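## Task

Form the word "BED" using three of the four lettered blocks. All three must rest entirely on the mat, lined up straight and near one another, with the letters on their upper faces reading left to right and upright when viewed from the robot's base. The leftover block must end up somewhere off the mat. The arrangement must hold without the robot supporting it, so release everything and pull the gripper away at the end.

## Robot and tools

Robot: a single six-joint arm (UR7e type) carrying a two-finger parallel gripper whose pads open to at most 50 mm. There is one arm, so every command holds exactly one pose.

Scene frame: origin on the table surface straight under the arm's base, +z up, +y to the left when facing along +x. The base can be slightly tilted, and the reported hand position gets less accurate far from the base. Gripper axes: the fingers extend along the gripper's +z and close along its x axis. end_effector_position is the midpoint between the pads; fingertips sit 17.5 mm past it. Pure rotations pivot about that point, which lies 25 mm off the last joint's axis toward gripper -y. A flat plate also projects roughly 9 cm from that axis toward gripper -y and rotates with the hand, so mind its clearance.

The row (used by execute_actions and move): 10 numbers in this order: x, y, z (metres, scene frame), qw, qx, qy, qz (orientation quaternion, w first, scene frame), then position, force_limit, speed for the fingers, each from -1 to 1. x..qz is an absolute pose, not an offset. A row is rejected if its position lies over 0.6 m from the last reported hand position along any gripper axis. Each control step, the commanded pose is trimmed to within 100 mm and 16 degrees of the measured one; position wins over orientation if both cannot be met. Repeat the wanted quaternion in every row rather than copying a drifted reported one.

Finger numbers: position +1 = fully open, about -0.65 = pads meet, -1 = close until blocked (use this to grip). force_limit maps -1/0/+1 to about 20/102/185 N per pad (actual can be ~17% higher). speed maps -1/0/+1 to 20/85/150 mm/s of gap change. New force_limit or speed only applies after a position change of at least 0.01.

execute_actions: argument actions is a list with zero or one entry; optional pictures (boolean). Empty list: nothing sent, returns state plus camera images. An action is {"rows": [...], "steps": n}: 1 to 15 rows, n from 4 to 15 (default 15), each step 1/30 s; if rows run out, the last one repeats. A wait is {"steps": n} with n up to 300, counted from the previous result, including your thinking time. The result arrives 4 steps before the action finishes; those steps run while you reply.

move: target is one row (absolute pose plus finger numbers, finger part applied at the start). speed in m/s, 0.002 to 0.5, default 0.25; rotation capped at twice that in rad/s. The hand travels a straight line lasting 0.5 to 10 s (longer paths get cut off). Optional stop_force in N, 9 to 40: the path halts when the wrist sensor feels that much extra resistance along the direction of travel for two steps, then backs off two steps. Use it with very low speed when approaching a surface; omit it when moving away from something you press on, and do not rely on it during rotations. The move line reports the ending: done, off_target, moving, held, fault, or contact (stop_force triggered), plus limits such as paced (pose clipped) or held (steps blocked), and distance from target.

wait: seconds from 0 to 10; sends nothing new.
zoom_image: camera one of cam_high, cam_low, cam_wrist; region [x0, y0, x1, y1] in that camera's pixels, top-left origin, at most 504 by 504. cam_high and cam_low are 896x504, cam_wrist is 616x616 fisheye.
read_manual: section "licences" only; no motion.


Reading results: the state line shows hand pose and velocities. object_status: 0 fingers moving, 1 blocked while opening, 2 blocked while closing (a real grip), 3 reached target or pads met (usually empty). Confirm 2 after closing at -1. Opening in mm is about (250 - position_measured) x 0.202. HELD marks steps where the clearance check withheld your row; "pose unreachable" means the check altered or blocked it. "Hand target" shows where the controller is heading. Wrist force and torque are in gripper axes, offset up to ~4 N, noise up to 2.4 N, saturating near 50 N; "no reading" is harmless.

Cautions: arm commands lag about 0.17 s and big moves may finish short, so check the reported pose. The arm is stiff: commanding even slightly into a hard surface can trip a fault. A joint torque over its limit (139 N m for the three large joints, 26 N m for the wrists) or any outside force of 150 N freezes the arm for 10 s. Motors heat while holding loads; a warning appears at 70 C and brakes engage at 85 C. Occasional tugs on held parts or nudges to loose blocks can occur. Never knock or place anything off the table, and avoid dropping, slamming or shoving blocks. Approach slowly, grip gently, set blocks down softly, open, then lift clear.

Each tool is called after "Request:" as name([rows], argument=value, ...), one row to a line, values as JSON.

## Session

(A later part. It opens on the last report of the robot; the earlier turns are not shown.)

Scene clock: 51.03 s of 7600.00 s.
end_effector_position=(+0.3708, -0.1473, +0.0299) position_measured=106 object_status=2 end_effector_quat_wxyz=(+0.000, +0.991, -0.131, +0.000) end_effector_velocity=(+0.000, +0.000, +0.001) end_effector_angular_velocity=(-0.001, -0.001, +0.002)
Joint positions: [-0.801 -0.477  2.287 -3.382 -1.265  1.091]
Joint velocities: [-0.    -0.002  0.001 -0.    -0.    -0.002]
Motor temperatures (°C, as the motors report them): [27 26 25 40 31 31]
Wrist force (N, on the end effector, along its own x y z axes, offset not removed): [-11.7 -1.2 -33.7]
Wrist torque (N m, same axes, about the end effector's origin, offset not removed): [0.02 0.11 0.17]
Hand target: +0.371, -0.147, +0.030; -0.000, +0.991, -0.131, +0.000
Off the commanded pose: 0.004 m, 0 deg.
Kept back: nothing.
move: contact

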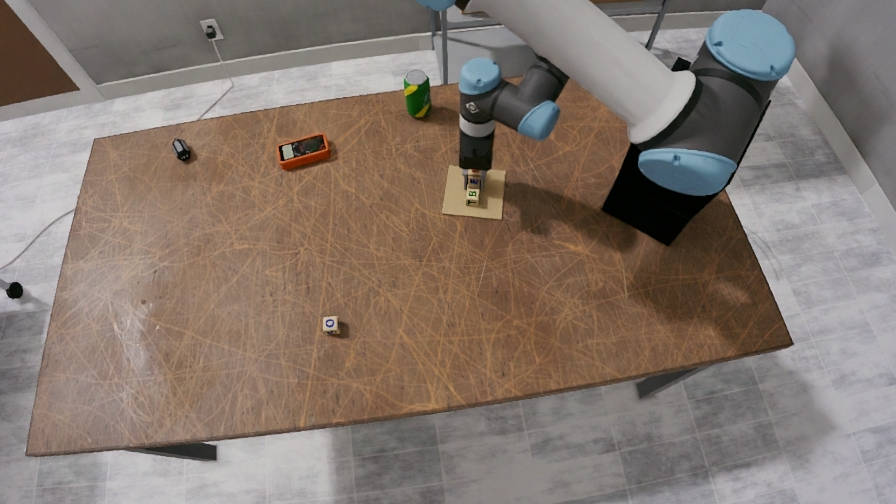

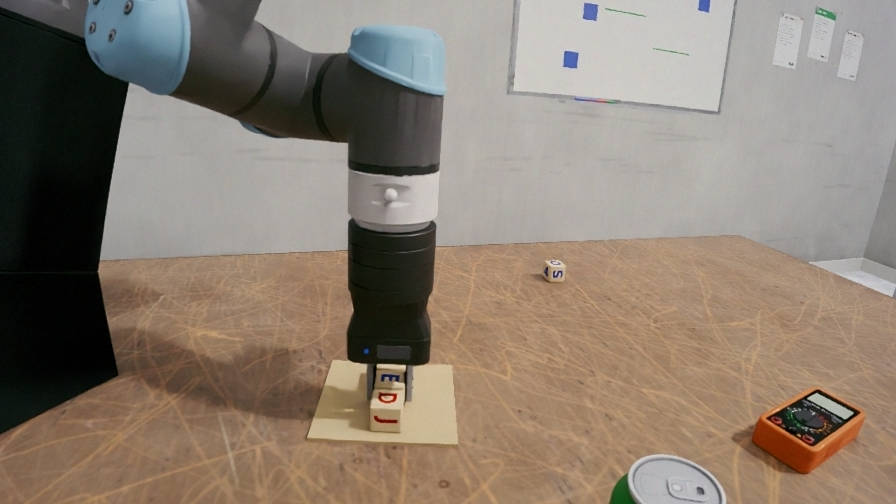

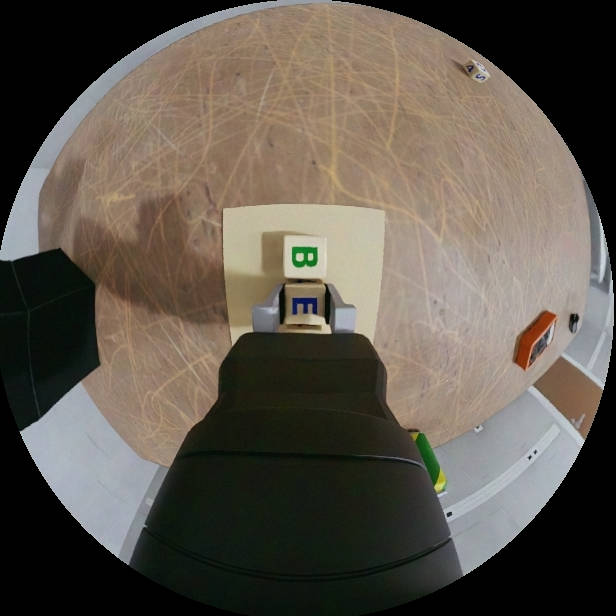

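Request:
move(target=[0.3707,-0.1472,0.0305,0,0.991,-0.131,0,1,-0.6,0])

Request:
move(target=[0.3707,-0.1472,0.09,0,0.991,-0.131,0,1,-0.6,0])

Request:
move(target=[0.42,-0.2,0.25,0,0.991,-0.131,0,1,-0.6,0])

Scene clock: 51.97 s of 7600.00 s.
end_effector_position=(+0.3707, -0.1472, +0.0305) position_measured=3 object_status=3 end_effector_quat_wxyz=(-0.000, +0.991, -0.131, -0.000) end_effector_velocity=(+0.000, -0.000, +0.000) end_effector_angular_velocity=(-0.001, -0.001, +0.000)
Joint positions: [-0.802 -0.479  2.288 -3.381 -1.265  1.091]
Joint velocities: [-0.    -0.001  0.001 -0.001  0.     0.   ]
Motor temperatures (°C, as the motors report them): [27 26 25 40 31 31]
Wrist force (N, on the end effector, along its own x y z axes, offset not removed): [0.7 2.7 -1.3]
Wrist torque (N m, same axes, about the end effector's origin, offset not removed): [0.37 0.11 0.04]
Hand target: +0.371, -0.147, +0.030; -0.000, +0.991, -0.131, +0.000
Off the commanded pose: 0.000 m, 0 deg.
Kept back: nothing.
move: done

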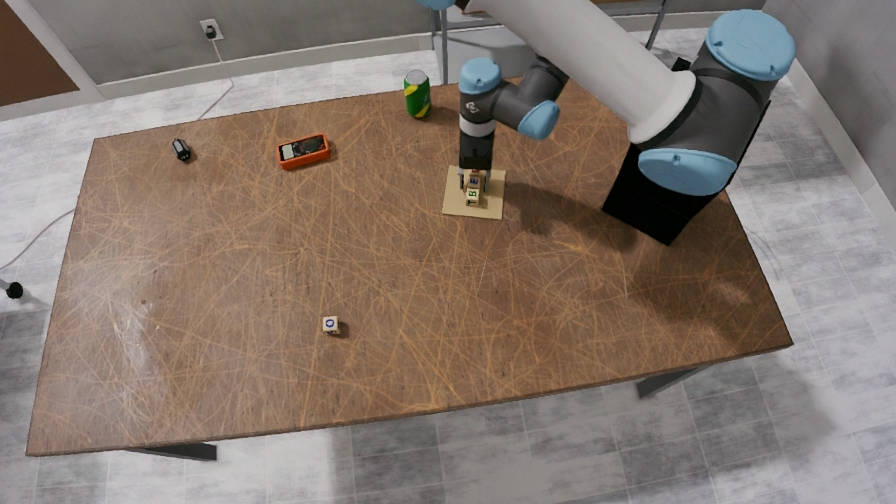

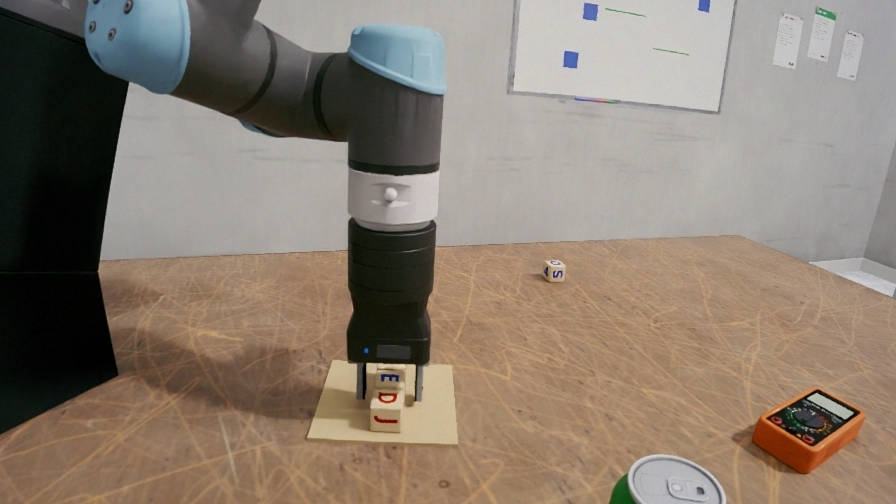

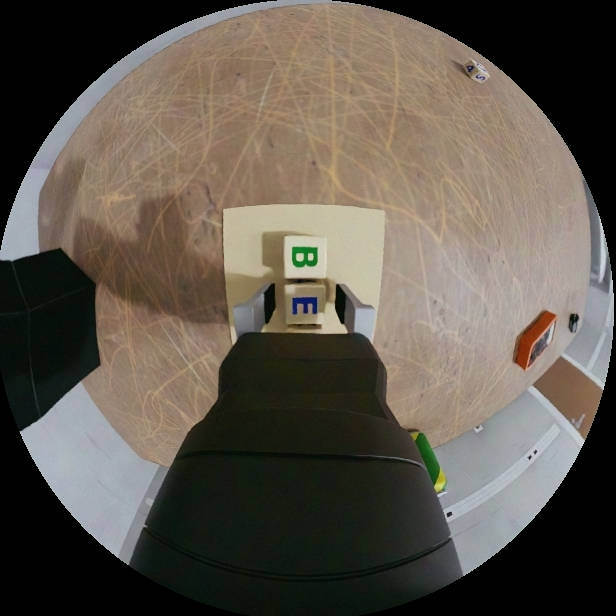

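Scene clock: 52.87 s of 7600.00 s.
end_effector_position=(+0.3707, -0.1472, +0.0899) position_measured=3 object_status=3 end_effector_quat_wxyz=(-0.000, +0.991, -0.131, +0.000) end_effector_velocity=(-0.001, +0.000, +0.001) end_effector_angular_velocity=(+0.001, +0.003, -0.001)
Joint positions: [-0.849 -0.661  2.377 -3.273 -1.266  1.042]
Joint velocities: [-0.001 -0.004  0.002  0.005 -0.001 -0.001]
Motor temperatures (°C, as the motors report them): [27 26 25 40 31 31]
Wrist force (N, on the end effector, along its own x y z axes, offset not removed): [-0.2 3.5 -2.0]
Wrist torque (N m, same axes, about the end effector's origin, offset not removed): [0.46 0.23 0.20]
Hand target: +0.371, -0.147, +0.090; -0.000, +0.991, -0.131, +0.000
Off the commanded pose: 0.000 m, 0 deg.
Kept back: nothing.
move: done

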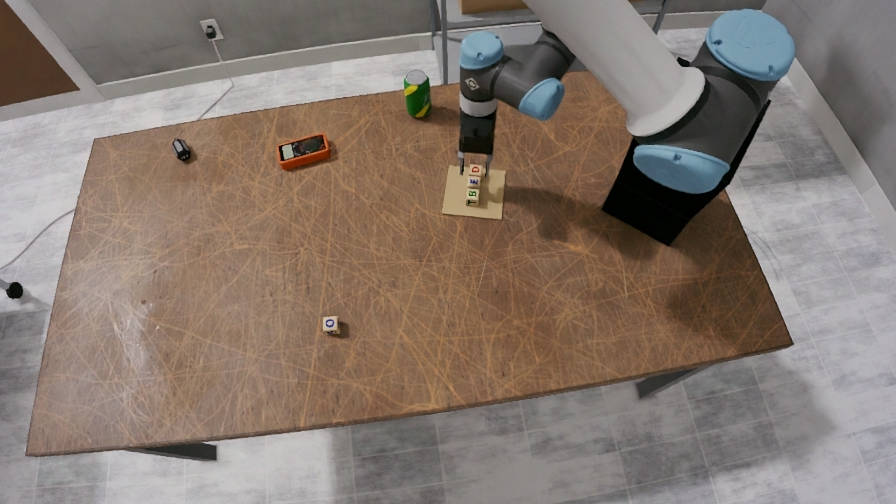

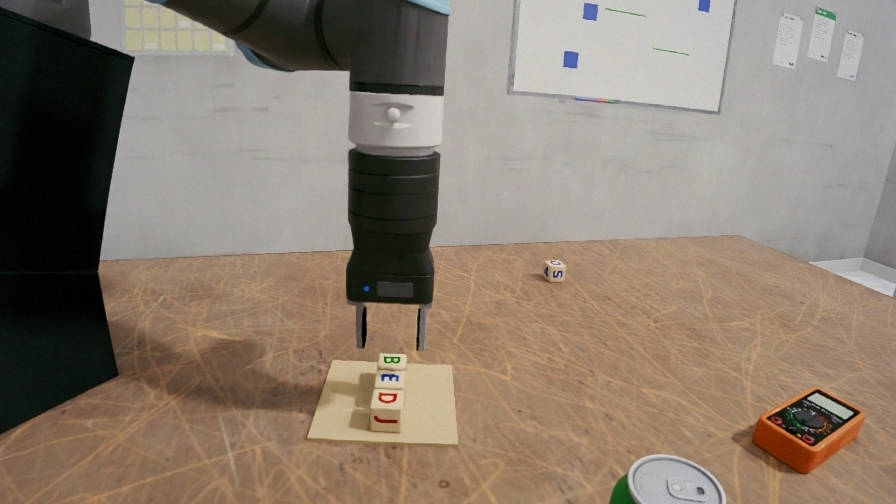

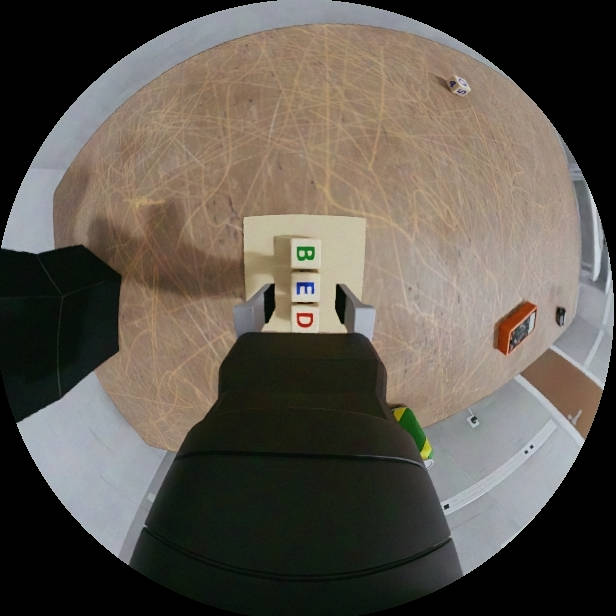

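Scene clock: 54.13 s of 7600.00 s.
end_effector_position=(+0.4200, -0.1999, +0.2497) position_measured=3 object_status=3 end_effector_quat_wxyz=(-0.000, +0.991, -0.131, +0.000) end_effector_velocity=(+0.000, -0.000, +0.001) end_effector_angular_velocity=(+0.002, +0.002, -0.000)
Joint positions: [-0.96  -1.133  2.282 -2.671 -1.269  0.925]
Joint velocities: [-0.001 -0.002 -0.003  0.008 -0.    -0.001]
Motor temperatures (°C, as the motors report them): [27 26 25 40 31 31]
Wrist force (N, on the end effector, along its own x y z axes, offset not removed): [-0.4 2.6 -2.2]
Wrist torque (N m, same axes, about the end effector's origin, offset not removed): [0.20 0.09 0.03]
Hand target: +0.420, -0.200, +0.250; -0.000, +0.991, -0.131, +0.000
Off the commanded pose: 0.000 m, 0 deg.
Kept back: nothing.
move: done

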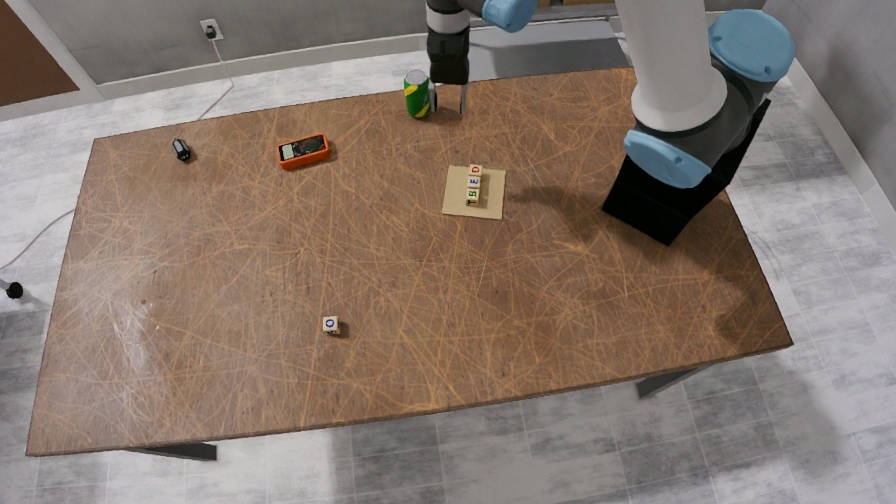

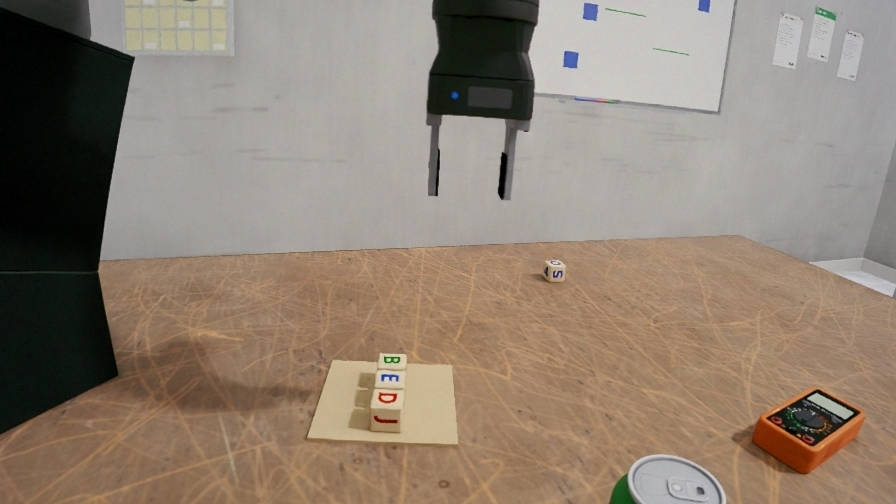

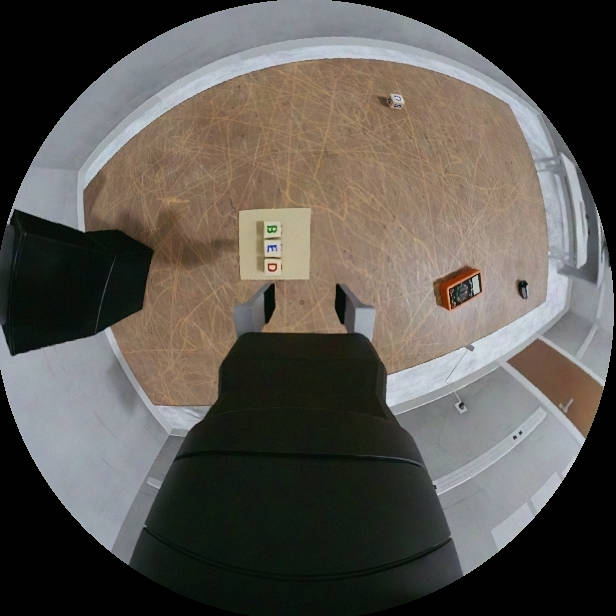

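Request:
finished_scene(scene=2)

The scene is finished: the task was done.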